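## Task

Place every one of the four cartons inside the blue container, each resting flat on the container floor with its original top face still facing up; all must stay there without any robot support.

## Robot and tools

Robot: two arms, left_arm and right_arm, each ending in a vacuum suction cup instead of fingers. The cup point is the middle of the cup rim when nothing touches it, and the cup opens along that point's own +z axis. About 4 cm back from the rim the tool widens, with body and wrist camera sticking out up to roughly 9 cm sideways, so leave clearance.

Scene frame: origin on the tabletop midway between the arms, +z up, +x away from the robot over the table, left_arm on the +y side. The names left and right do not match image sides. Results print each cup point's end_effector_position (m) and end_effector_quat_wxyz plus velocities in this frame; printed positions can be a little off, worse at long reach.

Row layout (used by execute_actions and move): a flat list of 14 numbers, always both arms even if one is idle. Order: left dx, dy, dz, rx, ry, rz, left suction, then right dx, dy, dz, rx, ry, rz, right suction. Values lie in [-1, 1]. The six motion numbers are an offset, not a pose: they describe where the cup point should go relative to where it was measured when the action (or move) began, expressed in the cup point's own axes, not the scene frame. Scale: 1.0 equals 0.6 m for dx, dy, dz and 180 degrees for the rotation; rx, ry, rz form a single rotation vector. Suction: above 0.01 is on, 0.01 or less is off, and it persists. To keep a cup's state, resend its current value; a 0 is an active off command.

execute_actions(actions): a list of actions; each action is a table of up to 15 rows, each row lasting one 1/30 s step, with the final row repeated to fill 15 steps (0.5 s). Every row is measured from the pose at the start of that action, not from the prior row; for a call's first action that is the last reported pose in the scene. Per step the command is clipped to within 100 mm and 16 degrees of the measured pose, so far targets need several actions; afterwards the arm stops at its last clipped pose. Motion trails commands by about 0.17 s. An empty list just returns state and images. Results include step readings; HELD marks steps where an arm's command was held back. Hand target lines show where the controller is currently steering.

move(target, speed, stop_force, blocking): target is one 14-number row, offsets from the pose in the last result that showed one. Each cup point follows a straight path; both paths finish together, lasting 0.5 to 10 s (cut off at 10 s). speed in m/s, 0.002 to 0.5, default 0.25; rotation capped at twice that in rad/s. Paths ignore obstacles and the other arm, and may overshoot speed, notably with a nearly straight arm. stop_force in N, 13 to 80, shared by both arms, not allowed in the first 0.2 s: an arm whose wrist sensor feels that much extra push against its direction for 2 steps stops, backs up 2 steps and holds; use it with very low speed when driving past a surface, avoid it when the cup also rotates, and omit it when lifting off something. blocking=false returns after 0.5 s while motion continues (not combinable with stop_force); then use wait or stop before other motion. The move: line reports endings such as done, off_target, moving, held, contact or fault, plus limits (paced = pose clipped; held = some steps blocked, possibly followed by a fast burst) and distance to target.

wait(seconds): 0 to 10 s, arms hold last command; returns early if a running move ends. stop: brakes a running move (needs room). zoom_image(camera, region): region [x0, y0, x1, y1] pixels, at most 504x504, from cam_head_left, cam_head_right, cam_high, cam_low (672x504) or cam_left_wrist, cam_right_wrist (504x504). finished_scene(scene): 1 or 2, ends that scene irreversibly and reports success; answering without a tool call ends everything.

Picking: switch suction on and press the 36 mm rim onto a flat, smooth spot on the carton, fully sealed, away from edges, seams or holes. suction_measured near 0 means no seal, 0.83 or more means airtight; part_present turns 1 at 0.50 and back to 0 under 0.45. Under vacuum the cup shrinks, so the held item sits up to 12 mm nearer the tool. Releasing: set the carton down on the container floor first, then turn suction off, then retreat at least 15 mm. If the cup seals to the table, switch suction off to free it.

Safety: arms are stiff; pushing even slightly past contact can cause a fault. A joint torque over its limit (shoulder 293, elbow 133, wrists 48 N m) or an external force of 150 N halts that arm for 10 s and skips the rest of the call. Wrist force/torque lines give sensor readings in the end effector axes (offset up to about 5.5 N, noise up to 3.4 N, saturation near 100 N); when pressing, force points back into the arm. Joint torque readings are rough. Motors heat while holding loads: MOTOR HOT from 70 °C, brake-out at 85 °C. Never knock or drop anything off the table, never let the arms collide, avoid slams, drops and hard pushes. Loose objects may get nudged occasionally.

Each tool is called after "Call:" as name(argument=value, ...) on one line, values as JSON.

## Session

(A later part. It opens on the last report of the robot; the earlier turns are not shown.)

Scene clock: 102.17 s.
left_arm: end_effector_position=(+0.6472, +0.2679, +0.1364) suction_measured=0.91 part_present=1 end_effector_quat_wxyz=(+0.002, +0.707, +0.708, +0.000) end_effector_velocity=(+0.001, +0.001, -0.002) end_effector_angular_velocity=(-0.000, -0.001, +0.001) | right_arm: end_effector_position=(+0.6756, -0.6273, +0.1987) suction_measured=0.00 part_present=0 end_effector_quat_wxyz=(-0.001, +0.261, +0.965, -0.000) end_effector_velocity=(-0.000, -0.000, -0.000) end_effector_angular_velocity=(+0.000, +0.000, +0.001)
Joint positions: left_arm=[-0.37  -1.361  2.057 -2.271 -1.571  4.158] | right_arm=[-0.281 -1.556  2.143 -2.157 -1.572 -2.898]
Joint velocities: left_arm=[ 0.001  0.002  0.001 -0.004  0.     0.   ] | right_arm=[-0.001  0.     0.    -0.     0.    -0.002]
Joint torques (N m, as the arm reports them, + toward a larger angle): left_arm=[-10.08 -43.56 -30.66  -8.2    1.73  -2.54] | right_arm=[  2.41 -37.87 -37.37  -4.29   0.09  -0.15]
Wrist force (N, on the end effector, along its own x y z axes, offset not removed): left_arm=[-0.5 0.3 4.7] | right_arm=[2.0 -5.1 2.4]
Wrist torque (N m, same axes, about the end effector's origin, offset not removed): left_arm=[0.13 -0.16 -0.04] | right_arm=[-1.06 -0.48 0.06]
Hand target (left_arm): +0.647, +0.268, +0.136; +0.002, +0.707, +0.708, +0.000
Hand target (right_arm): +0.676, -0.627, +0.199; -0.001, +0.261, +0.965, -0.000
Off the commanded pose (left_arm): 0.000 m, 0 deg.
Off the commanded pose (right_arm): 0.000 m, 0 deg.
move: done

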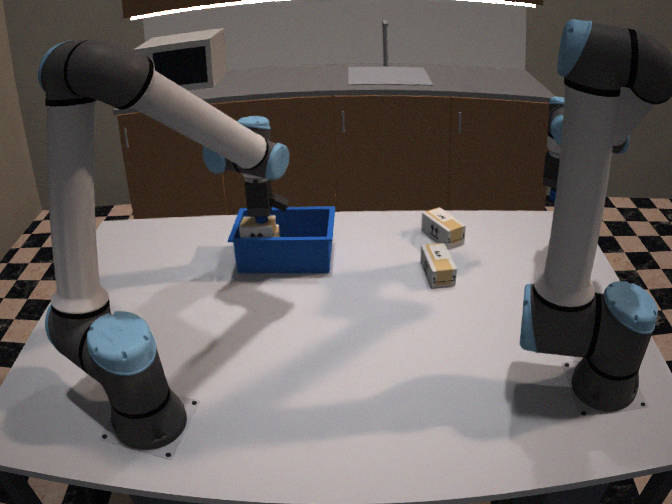

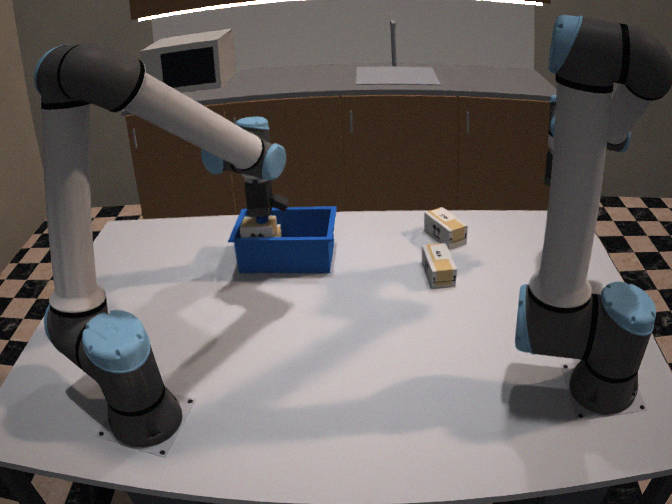

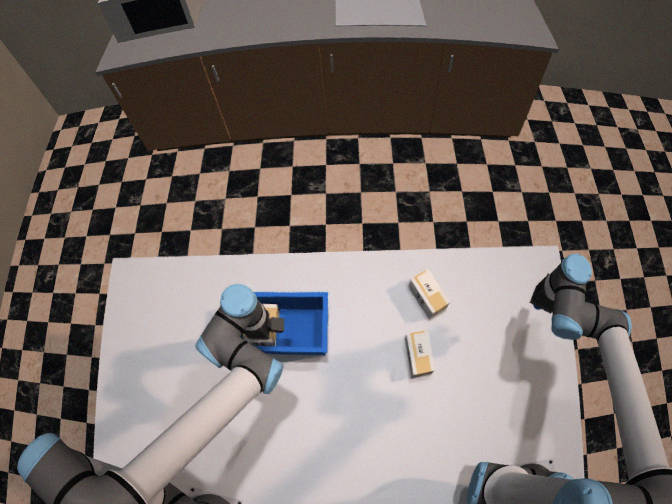

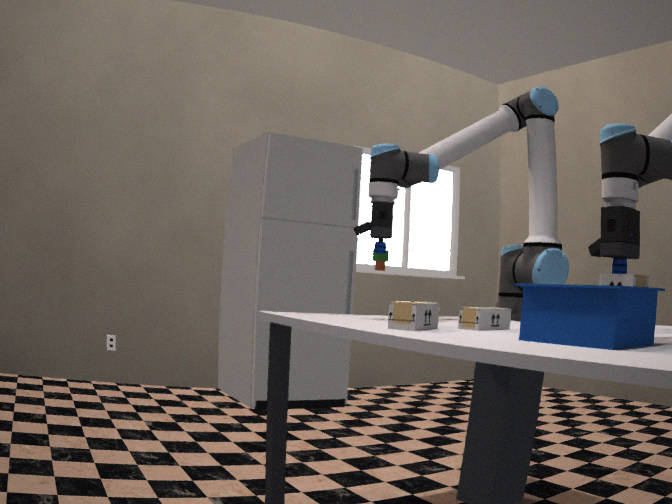

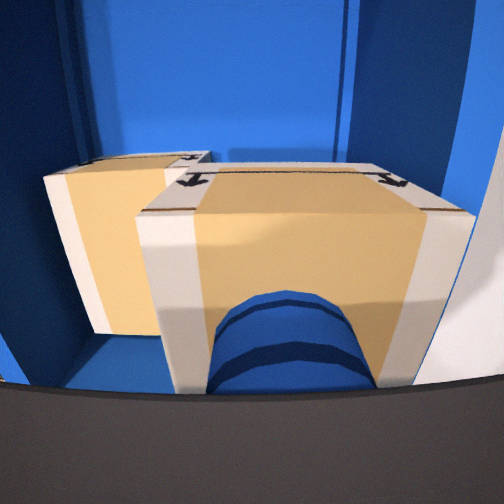

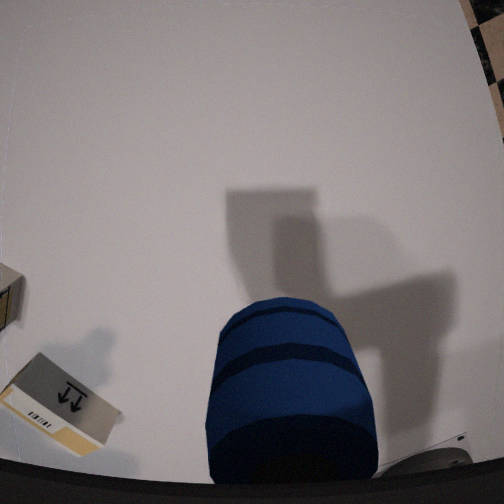

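Call:
move(target=[0,-0.002,0.108,0,0,0,1,0,0,0,0,0,0,0], speed=0.03, stop_force=13)

Call:
move(target=[0,0,0.025,0,0,0,1,0,0,0,0,0,0,0], speed=0.008, stop_force=13)

Scene clock: 109.77 s.
left_arm: end_effector_position=(+0.6461, +0.2678, +0.0717) suction_measured=0.91 part_present=1 end_effector_quat_wxyz=(+0.002, +0.707, +0.708, +0.000) end_effector_velocity=(-0.000, +0.000, -0.002) end_effector_angular_velocity=(-0.000, +0.000, +0.000) | right_arm: end_effector_position=(+0.6756, -0.6273, +0.1987) suction_measured=0.00 part_present=0 end_effector_quat_wxyz=(-0.001, +0.261, +0.965, -0.000) end_effector_velocity=(+0.000, +0.000, -0.000) end_effector_angular_velocity=(+0.000, -0.000, -0.001)
Joint positions: left_arm=[-0.371 -1.279  2.101 -2.397 -1.571  4.157] | right_arm=[-0.281 -1.556  2.143 -2.157 -1.572 -2.898]
Joint velocities: left_arm=[ 0.     0.002  0.001 -0.003 -0.     0.   ] | right_arm=[-0.     0.     0.    -0.     0.     0.001]
Joint torques (N m, as the arm reports them, + toward a larger angle): left_arm=[-11.97 -49.84 -26.76  -9.16   1.16  -2.65] | right_arm=[ -0.15 -42.77 -38.1   -3.39  -0.02   0.13]
Wrist force (N, on the end effector, along its own x y z axes, offset not removed): left_arm=[-1.4 -0.7 4.7] | right_arm=[0.5 -3.9 -0.7]
Wrist torque (N m, same axes, about the end effector's origin, offset not removed): left_arm=[-0.06 -0.06 -0.14] | right_arm=[-0.94 -0.15 0.09]
Hand target (left_arm): +0.646, +0.268, +0.072; +0.002, +0.707, +0.708, +0.000
Hand target (right_arm): +0.676, -0.627, +0.199; -0.001, +0.261, +0.965, -0.000
Off the commanded pose (left_arm): 0.000 m, 0 deg.
Off the commanded pose (right_arm): 0.000 m, 0 deg.
move: done

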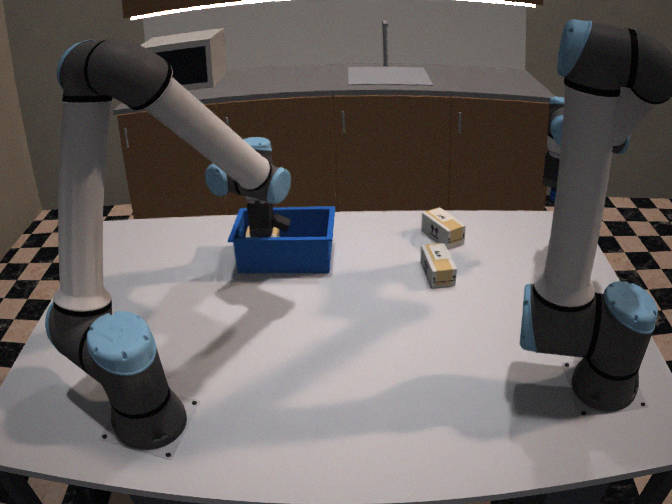

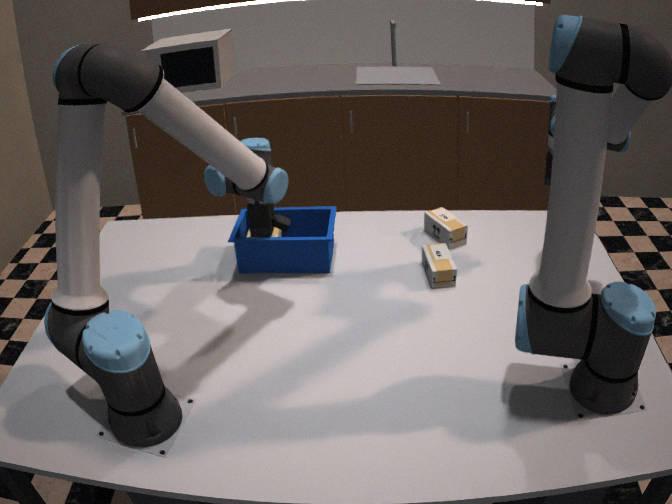

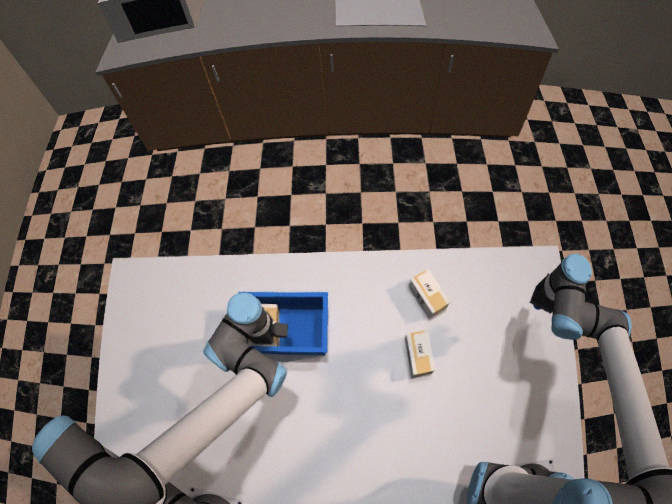

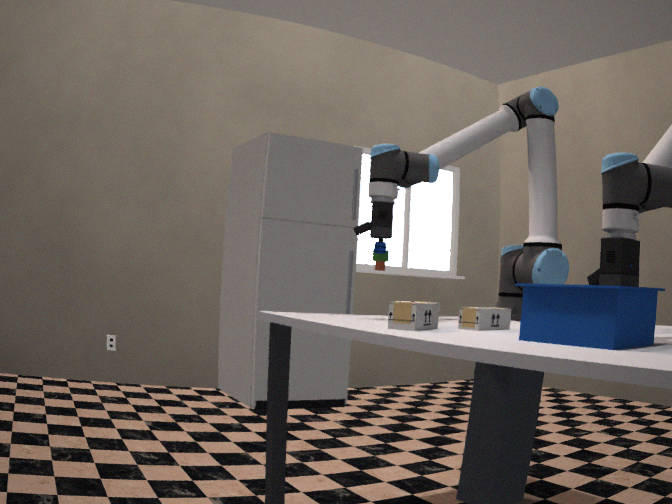

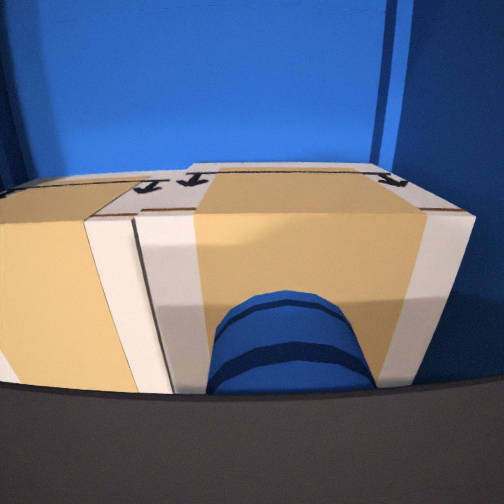

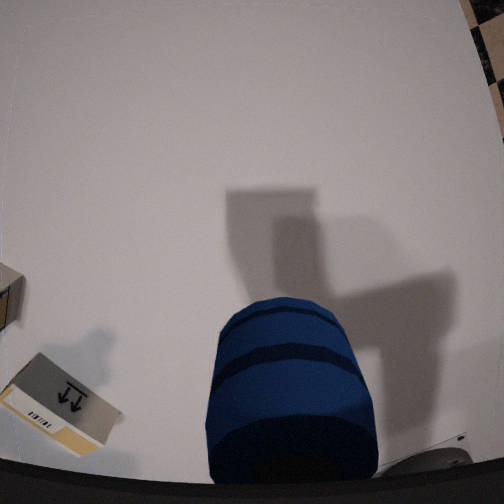

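Scene clock: 111.07 s.
left_arm: end_effector_position=(+0.6462, +0.2677, +0.0644) suction_measured=0.91 part_present=1 end_effector_quat_wxyz=(+0.002, +0.707, +0.708, +0.000) end_effector_velocity=(-0.001, +0.002, +0.001) end_effector_angular_velocity=(+0.003, +0.005, +0.001) | right_arm: end_effector_position=(+0.6756, -0.6273, +0.1987) suction_measured=0.00 part_present=0 end_effector_quat_wxyz=(-0.001, +0.261, +0.965, -0.000) end_effector_velocity=(+0.000, -0.000, +0.000) end_effector_angular_velocity=(-0.000, -0.000, -0.001)
Joint positions: left_arm=[-0.371 -1.269  2.105 -2.411 -1.571  4.157] | right_arm=[-0.281 -1.556  2.143 -2.157 -1.572 -2.898]
Joint velocities: left_arm=[ 0.001 -0.002 -0.     0.008  0.     0.   ] | right_arm=[-0.001 -0.    -0.     0.    -0.    -0.   ]
Joint torques (N m, as the arm reports them, + toward a larger angle): left_arm=[ -9.01 -66.05 -27.48   2.18   1.42  -1.94] | right_arm=[  2.62 -40.33 -36.51  -4.3   -0.08   0.18]
Wrist force (N, on the end effector, along its own x y z axes, offset not removed): left_arm=[0.4 -4.4 -31.7] | right_arm=[-0.2 -4.1 -1.3]
Wrist torque (N m, same axes, about the end effector's origin, offset not removed): left_arm=[-0.05 -0.04 -0.16] | right_arm=[-0.92 -0.34 0.05]
Hand target (left_arm): +0.646, +0.268, +0.065; +0.002, +0.707, +0.708, +0.000
Hand target (right_arm): +0.676, -0.627, +0.199; -0.001, +0.261, +0.965, -0.000
Off the commanded pose (left_arm): 0.008 m, 0 deg.
Off the commanded pose (right_arm): 0.000 m, 0 deg.
move: contact (left_arm)

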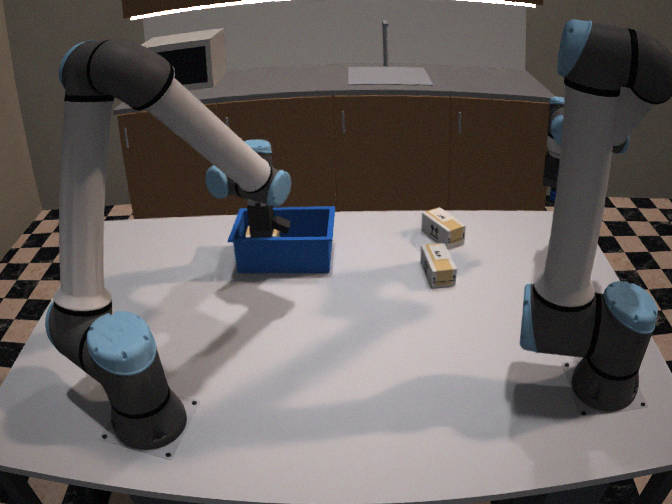

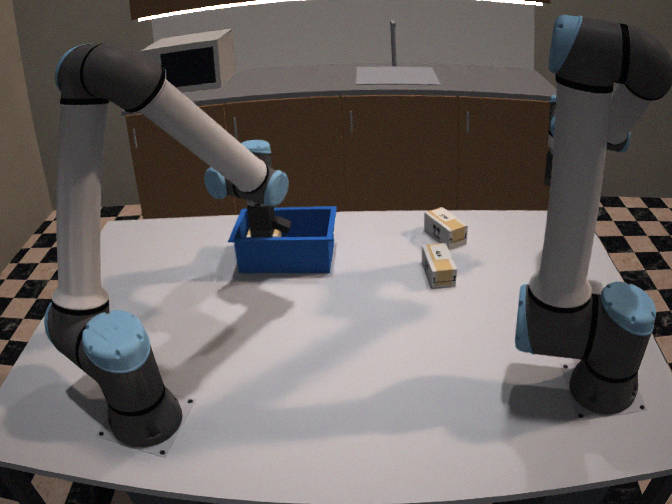

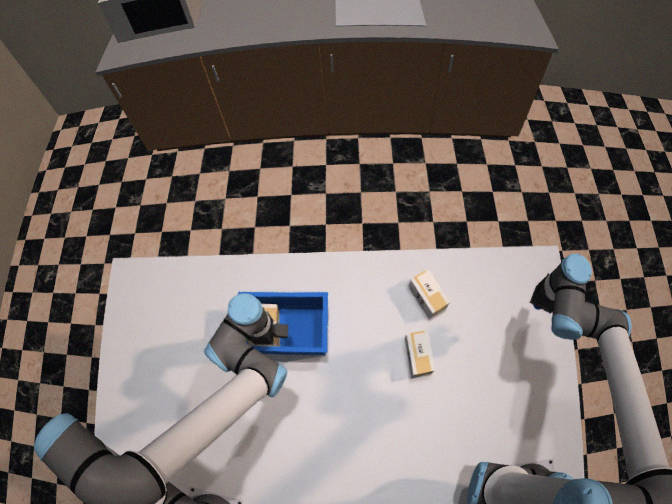

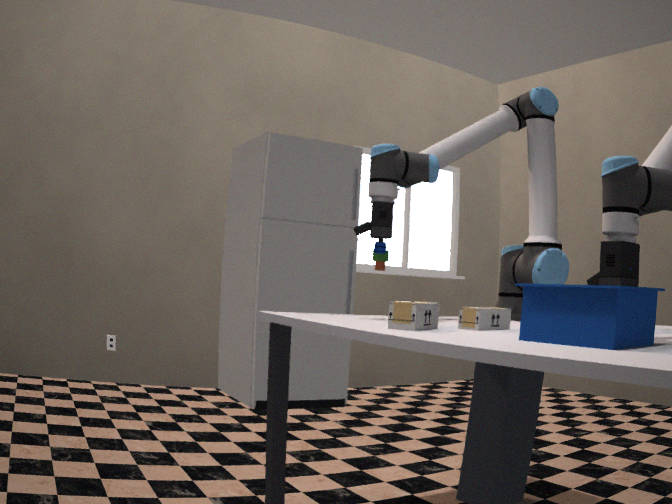

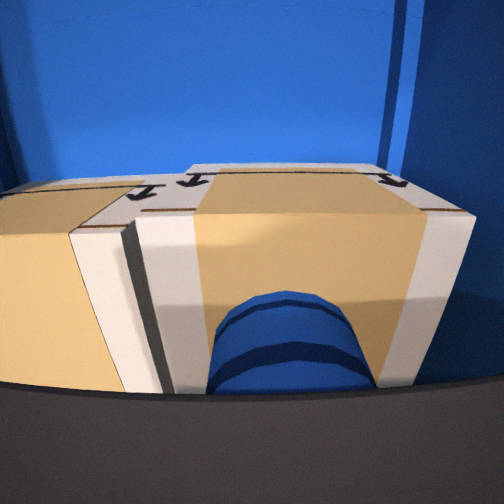

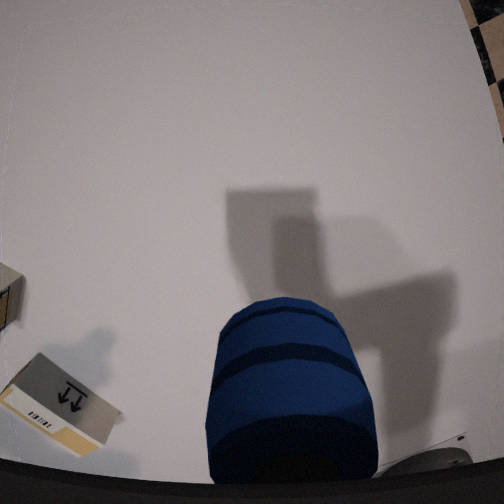

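Call:
execute_actions(actions=[[[0,0,-0.003,0,0,0,0,0,0,0,0,0,0,0]]])

Call:
move(target=[0,0,-0.22,0,0,0,0,0,0,0,0,0,0,0], speed=0.2)

Call:
move(target=[-0.85,-0.11,0.03,0,0,-0.555,0,0,0,0,0,0,0,0], speed=0.35)

Scene clock: 116.73 s.
left_arm: end_effector_position=(+0.6462, +0.2677, +0.0661) suction_measured=0.00 part_present=0 end_effector_quat_wxyz=(+0.002, +0.707, +0.708, +0.000) end_effector_velocity=(-0.000, +0.000, +0.000) end_effector_angular_velocity=(+0.000, +0.000, +0.000) | right_arm: end_effector_position=(+0.6756, -0.6273, +0.1987) suction_measured=0.00 part_present=0 end_effector_quat_wxyz=(-0.001, +0.261, +0.965, -0.000) end_effector_velocity=(-0.001, +0.001, -0.000) end_effector_angular_velocity=(+0.000, +0.001, +0.003)
Joint positions: left_arm=[-0.371 -1.271  2.104 -2.408 -1.571  4.157] | right_arm=[-0.281 -1.556  2.143 -2.157 -1.572 -2.898]
Joint velocities: left_arm=[-0.    -0.     0.     0.001  0.    -0.   ] | right_arm=[ 0.001 -0.     0.     0.001 -0.    -0.001]
Joint torques (N m, as the arm reports them, + toward a larger angle): left_arm=[ -8.9  -76.36 -34.55   1.71   1.37  -2.35] | right_arm=[ -0.63 -40.98 -37.32  -3.68  -0.37  -0.01]
Wrist force (N, on the end effector, along its own x y z axes, offset not removed): left_arm=[2.7 -2.0 -12.0] | right_arm=[1.4 -2.6 -1.3]
Wrist torque (N m, same axes, about the end effector's origin, offset not removed): left_arm=[-0.41 -0.71 -0.11] | right_arm=[-0.69 -0.46 0.00]
Hand target (left_arm): +0.646, +0.268, +0.066; +0.002, +0.707, +0.708, +0.000
Hand target (right_arm): +0.676, -0.627, +0.199; -0.001, +0.261, +0.965, -0.000
Off the commanded pose (left_arm): 0.000 m, 0 deg.
Off the commanded pose (right_arm): 0.000 m, 0 deg.
Step readings (end_effector_position):
0: left_arm (+0.6461, +0.2677, +0.0647) | right_arm (+0.6756, -0.6273, +0.1987)
1: left_arm (+0.6461, +0.2677, +0.0647) | right_arm (+0.6756, -0.6273, +0.1987)
2: left_arm (+0.6462, +0.2677, +0.0649) | right_arm (+0.6756, -0.6273, +0.1987)
4: left_arm (+0.6462, +0.2677, +0.0655) | right_arm (+0.6756, -0.6273, +0.1987)
8: left_arm (+0.6462, +0.2677, +0.0660) | right_arm (+0.6756, -0.6273, +0.1987)
15: end_effector_position above

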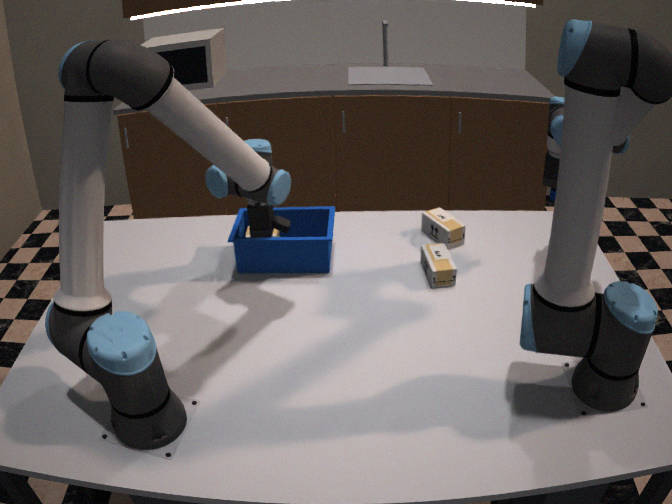

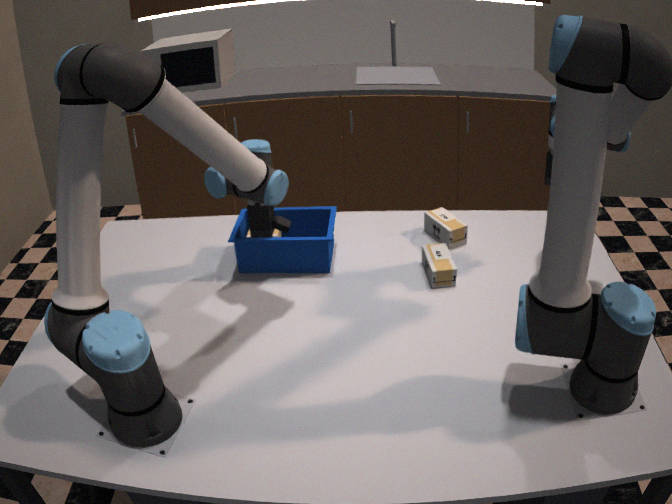

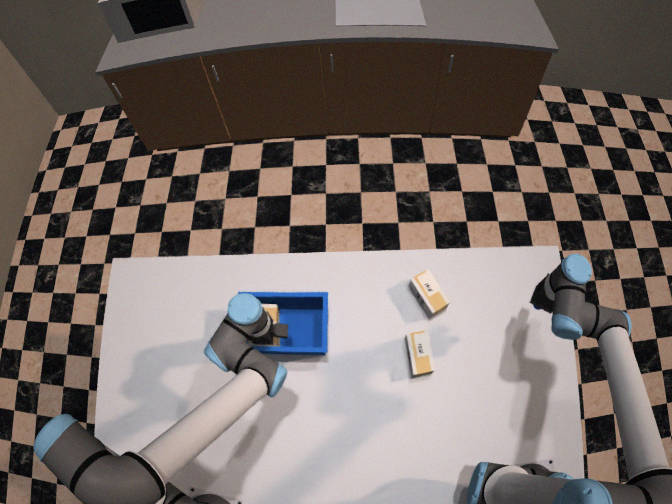

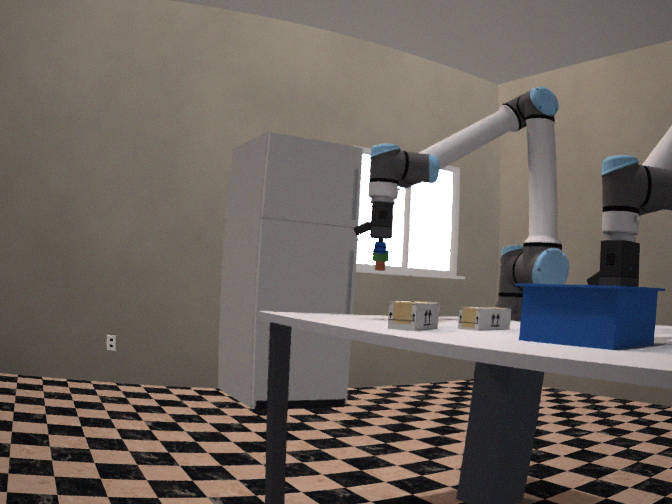

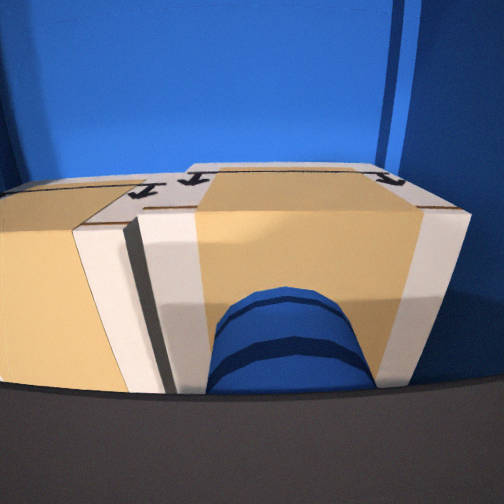

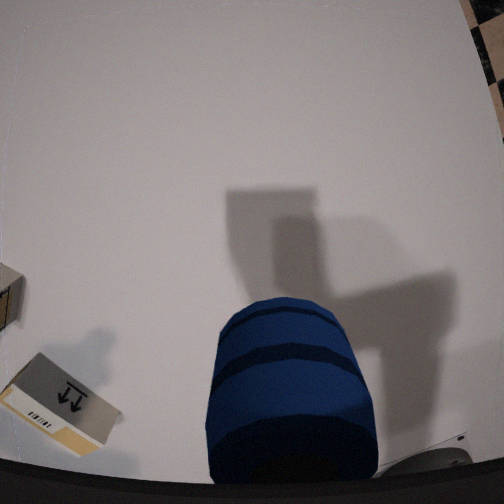

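Scene clock: 117.93 s.
left_arm: end_effector_position=(+0.6458, +0.2680, +0.1979) suction_measured=0.00 part_present=0 end_effector_quat_wxyz=(+0.002, +0.707, +0.708, +0.000) end_effector_velocity=(+0.000, +0.000, +0.002) end_effector_angular_velocity=(+0.000, +0.000, +0.000) | right_arm: end_effector_position=(+0.6756, -0.6273, +0.1987) suction_measured=0.00 part_present=0 end_effector_quat_wxyz=(-0.001, +0.261, +0.965, -0.000) end_effector_velocity=(+0.000, +0.000, +0.000) end_effector_angular_velocity=(-0.001, -0.000, +0.001)
Joint positions: left_arm=[-0.371 -1.43   2.008 -2.153 -1.571  4.157] | right_arm=[-0.281 -1.556  2.143 -2.157 -1.572 -2.898]
Joint velocities: left_arm=[ 0.    -0.002 -0.002  0.005  0.     0.   ] | right_arm=[ 0.001 -0.    -0.    -0.    -0.001  0.   ]
Joint torques (N m, as the arm reports them, + toward a larger angle): left_arm=[-12.99 -81.26 -47.61  -0.44   0.06  -2.78] | right_arm=[  1.37 -43.55 -36.54  -3.93  -0.13   0.23]
Wrist force (N, on the end effector, along its own x y z axes, offset not removed): left_arm=[2.5 -1.2 2.5] | right_arm=[-2.6 0.8 -2.0]
Wrist torque (N m, same axes, about the end effector's origin, offset not removed): left_arm=[-0.12 -0.51 -0.12] | right_arm=[-0.02 0.19 -0.11]
Hand target (left_arm): +0.646, +0.268, +0.198; +0.002, +0.707, +0.708, +0.000
Hand target (right_arm): +0.676, -0.627, +0.199; -0.001, +0.261, +0.965, -0.000
Off the commanded pose (left_arm): 0.000 m, 0 deg.
Off the commanded pose (right_arm): 0.000 m, 0 deg.
move: done

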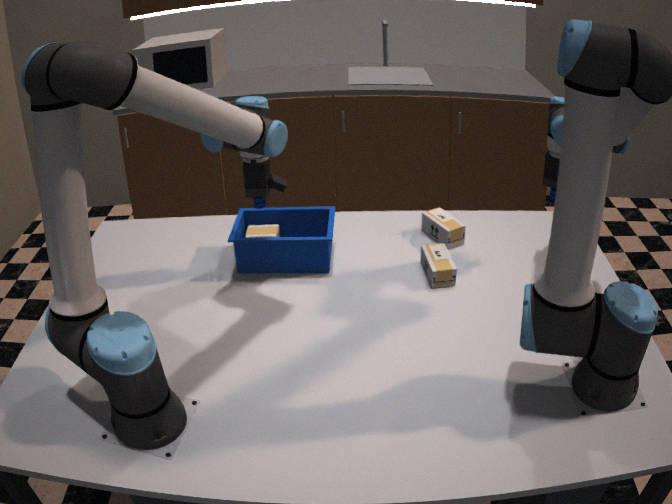

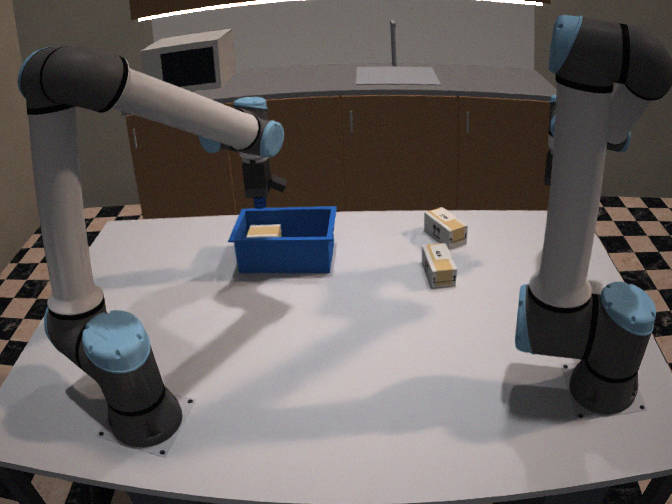

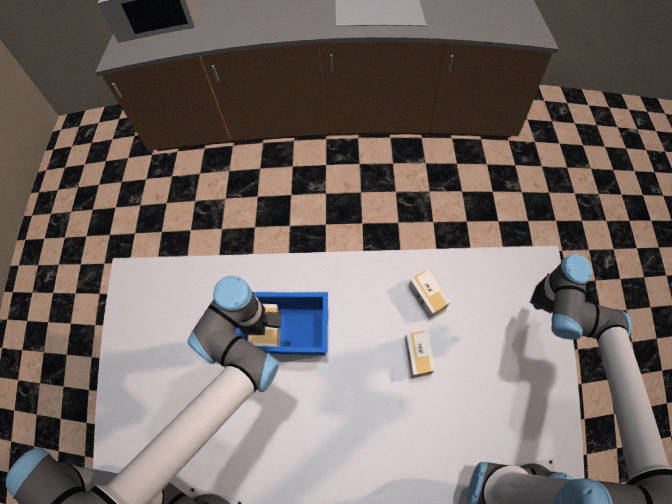

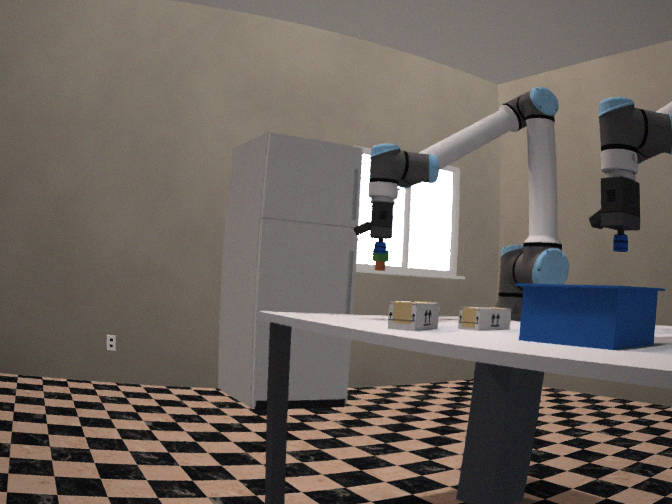

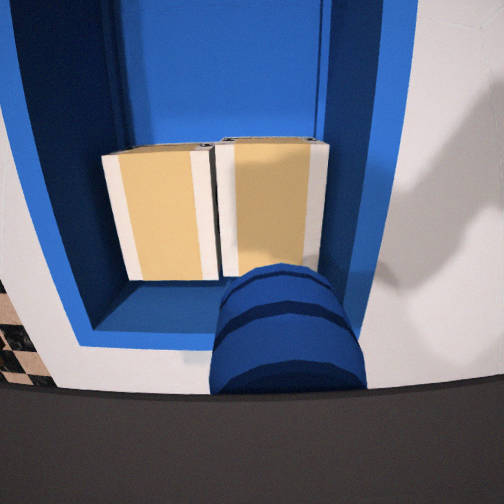

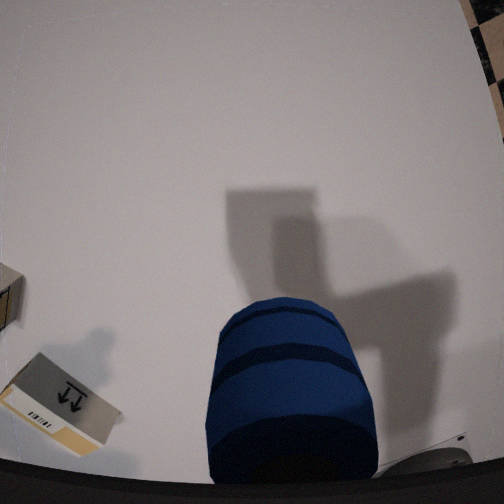

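Scene clock: 121.00 s.
left_arm: end_effector_position=(+0.5805, -0.2421, +0.1806) suction_measured=0.00 part_present=0 end_effector_quat_wxyz=(+0.001, -0.087, +0.996, -0.002) end_effector_velocity=(+0.001, -0.001, +0.000) end_effector_angular_velocity=(+0.001, +0.000, +0.009) | right_arm: end_effector_position=(+0.6756, -0.6273, +0.1987) suction_measured=0.00 part_present=0 end_effector_quat_wxyz=(-0.001, +0.261, +0.965, -0.000) end_effector_velocity=(+0.000, -0.000, +0.000) end_effector_angular_velocity=(+0.000, -0.000, -0.002)
Joint positions: left_arm=[-0.873 -1.062  1.531 -2.044 -1.57   1.912] | right_arm=[-0.281 -1.556  2.143 -2.157 -1.572 -2.898]
Joint velocities: left_arm=[-0.     0.002 -0.004  0.003  0.001 -0.009] | right_arm=[-0.001 -0.    -0.     0.     0.     0.001]
Joint torques (N m, as the arm reports them, + toward a larger angle): left_arm=[-10.84 -69.92 -48.63  -0.37   1.66  -2.61] | right_arm=[ -0.36 -43.75 -36.57  -3.97  -0.02   0.2 ]
Wrist force (N, on the end effector, along its own x y z axes, offset not removed): left_arm=[2.5 0.3 1.7] | right_arm=[3.3 -4.2 -2.1]
Wrist torque (N m, same axes, about the end effector's origin, offset not removed): left_arm=[0.09 -0.70 -0.16] | right_arm=[-0.75 -0.65 0.12]
Hand target (left_arm): +0.581, -0.242, +0.181; +0.001, -0.087, +0.996, -0.002
Hand target (right_arm): +0.676, -0.627, +0.199; -0.001, +0.261, +0.965, -0.000
Off the commanded pose (left_arm): 0.000 m, 0 deg.
Off the commanded pose (right_arm): 0.000 m, 0 deg.
move: done

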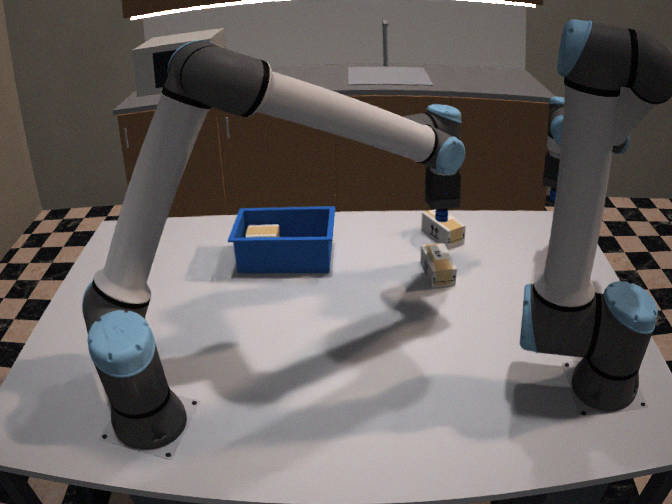

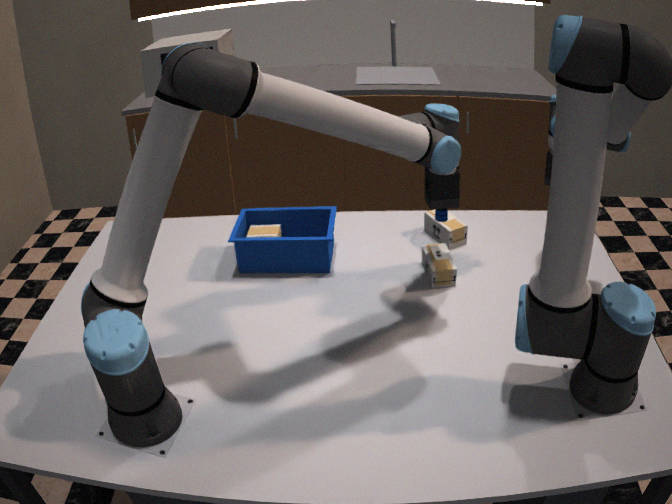

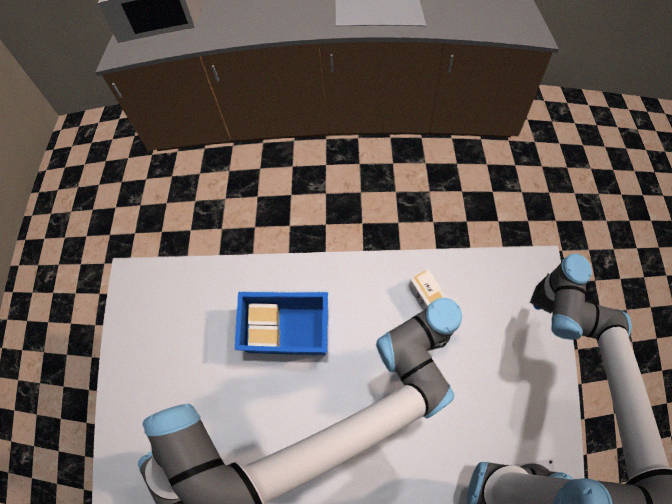

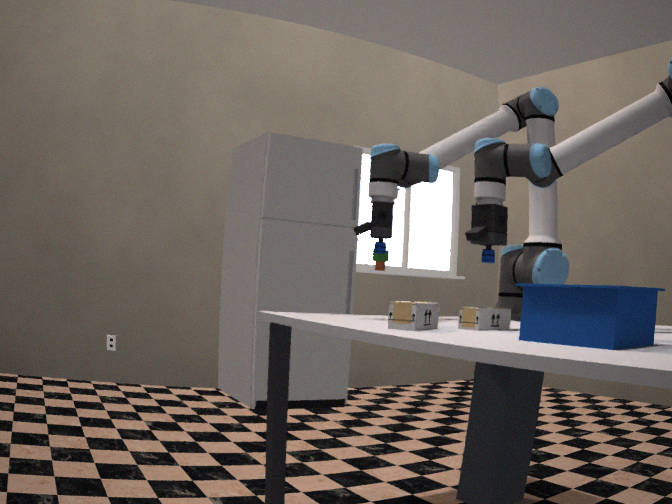

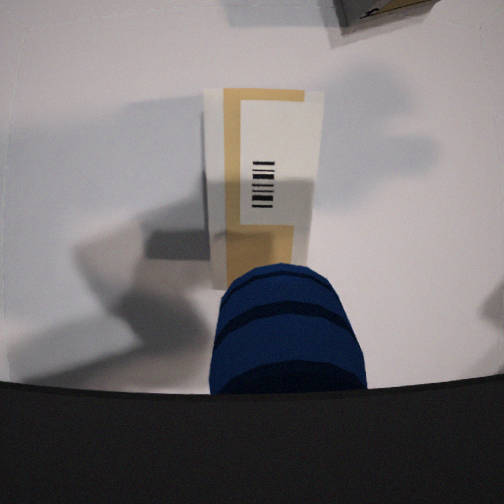

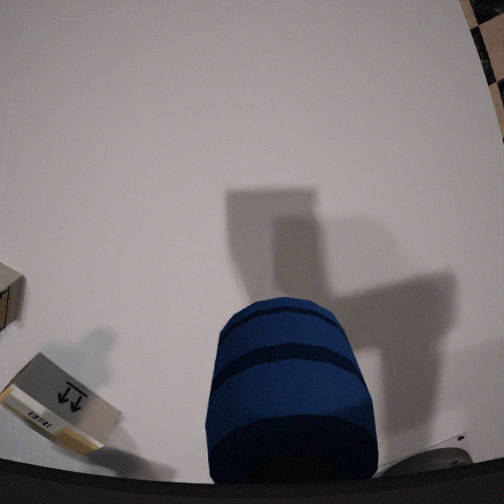

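Call:
move(target=[-0.03,0.005,0.1,0,0,-0.5,0,0,0,0,0,0,0,0], speed=0.4)

Scene clock: 130.73 s.
left_arm: end_effector_position=(+0.5979, -0.2361, +0.1206) suction_measured=0.00 part_present=0 end_effector_quat_wxyz=(+0.001, +0.766, -0.643, +0.002) end_effector_velocity=(+0.000, -0.000, +0.000) end_effector_angular_velocity=(-0.000, -0.003, +0.010) | right_arm: end_effector_position=(+0.6756, -0.6273, +0.1987) suction_measured=0.00 part_present=0 end_effector_quat_wxyz=(-0.001, +0.261, +0.965, -0.000) end_effector_velocity=(-0.000, +0.000, +0.000) end_effector_angular_velocity=(+0.000, +0.000, +0.003)
Joint positions: left_arm=[-0.853 -1.005  1.558 -2.128 -1.571  0.362] | right_arm=[-0.281 -1.556  2.143 -2.157 -1.572 -2.898]
Joint velocities: left_arm=[-0.001 -0.     0.    -0.002  0.002 -0.011] | right_arm=[ 0.001 -0.     0.     0.     0.    -0.003]
Joint torques (N m, as the arm reports them, + toward a larger angle): left_arm=[ -9.67 -73.77 -32.49  -8.63   1.64  -2.98] | right_arm=[ -1.6  -40.05 -36.68  -4.06  -0.33   0.89]
Wrist force (N, on the end effector, along its own x y z axes, offset not removed): left_arm=[0.5 -1.0 0.7] | right_arm=[-1.3 -1.7 -0.4]
Wrist torque (N m, same axes, about the end effector's origin, offset not removed): left_arm=[-0.06 -0.28 -0.15] | right_arm=[-0.45 0.02 -0.06]
Hand target (left_arm): +0.598, -0.236, +0.121; +0.001, +0.766, -0.643, +0.002
Hand target (right_arm): +0.676, -0.627, +0.199; -0.001, +0.261, +0.965, -0.000
Off the commanded pose (left_arm): 0.000 m, 0 deg.
Off the commanded pose (right_arm): 0.000 m, 0 deg.
move: done

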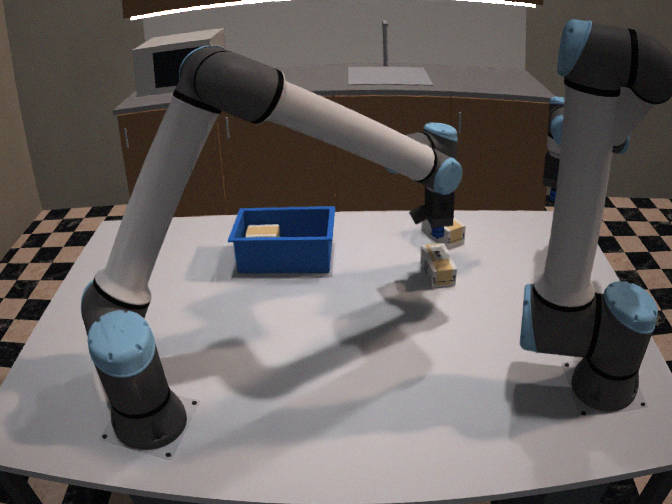

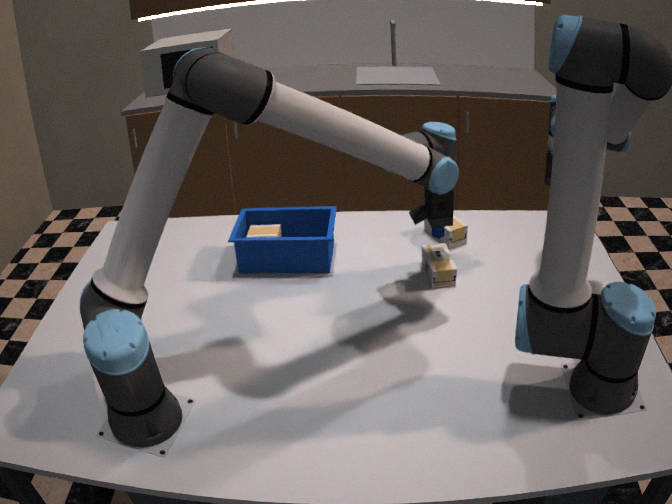

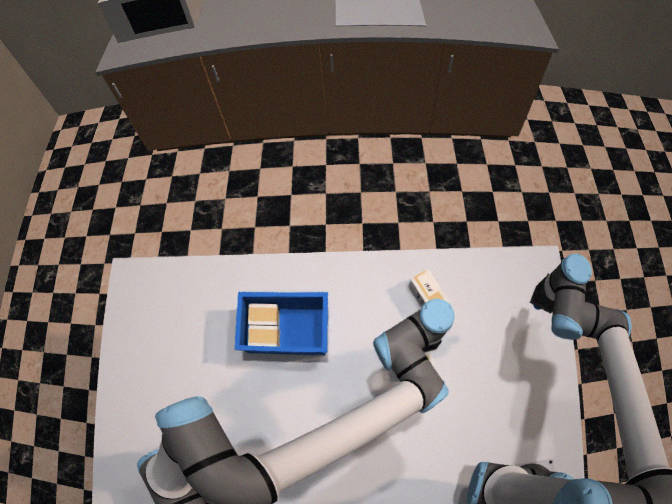

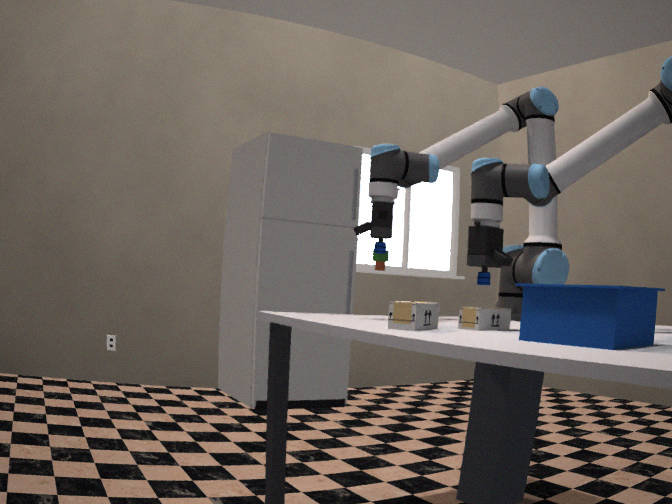

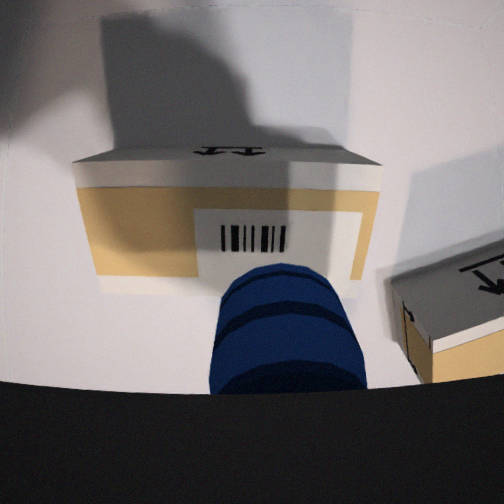

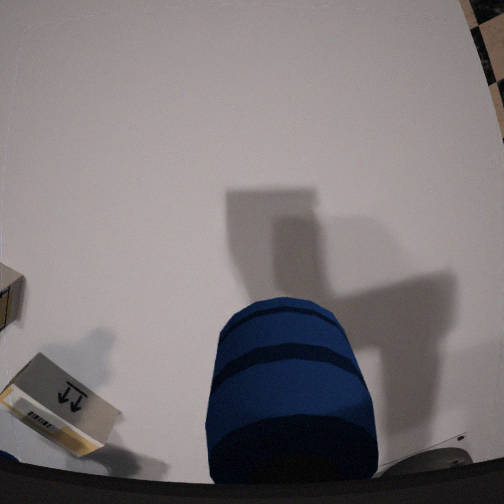

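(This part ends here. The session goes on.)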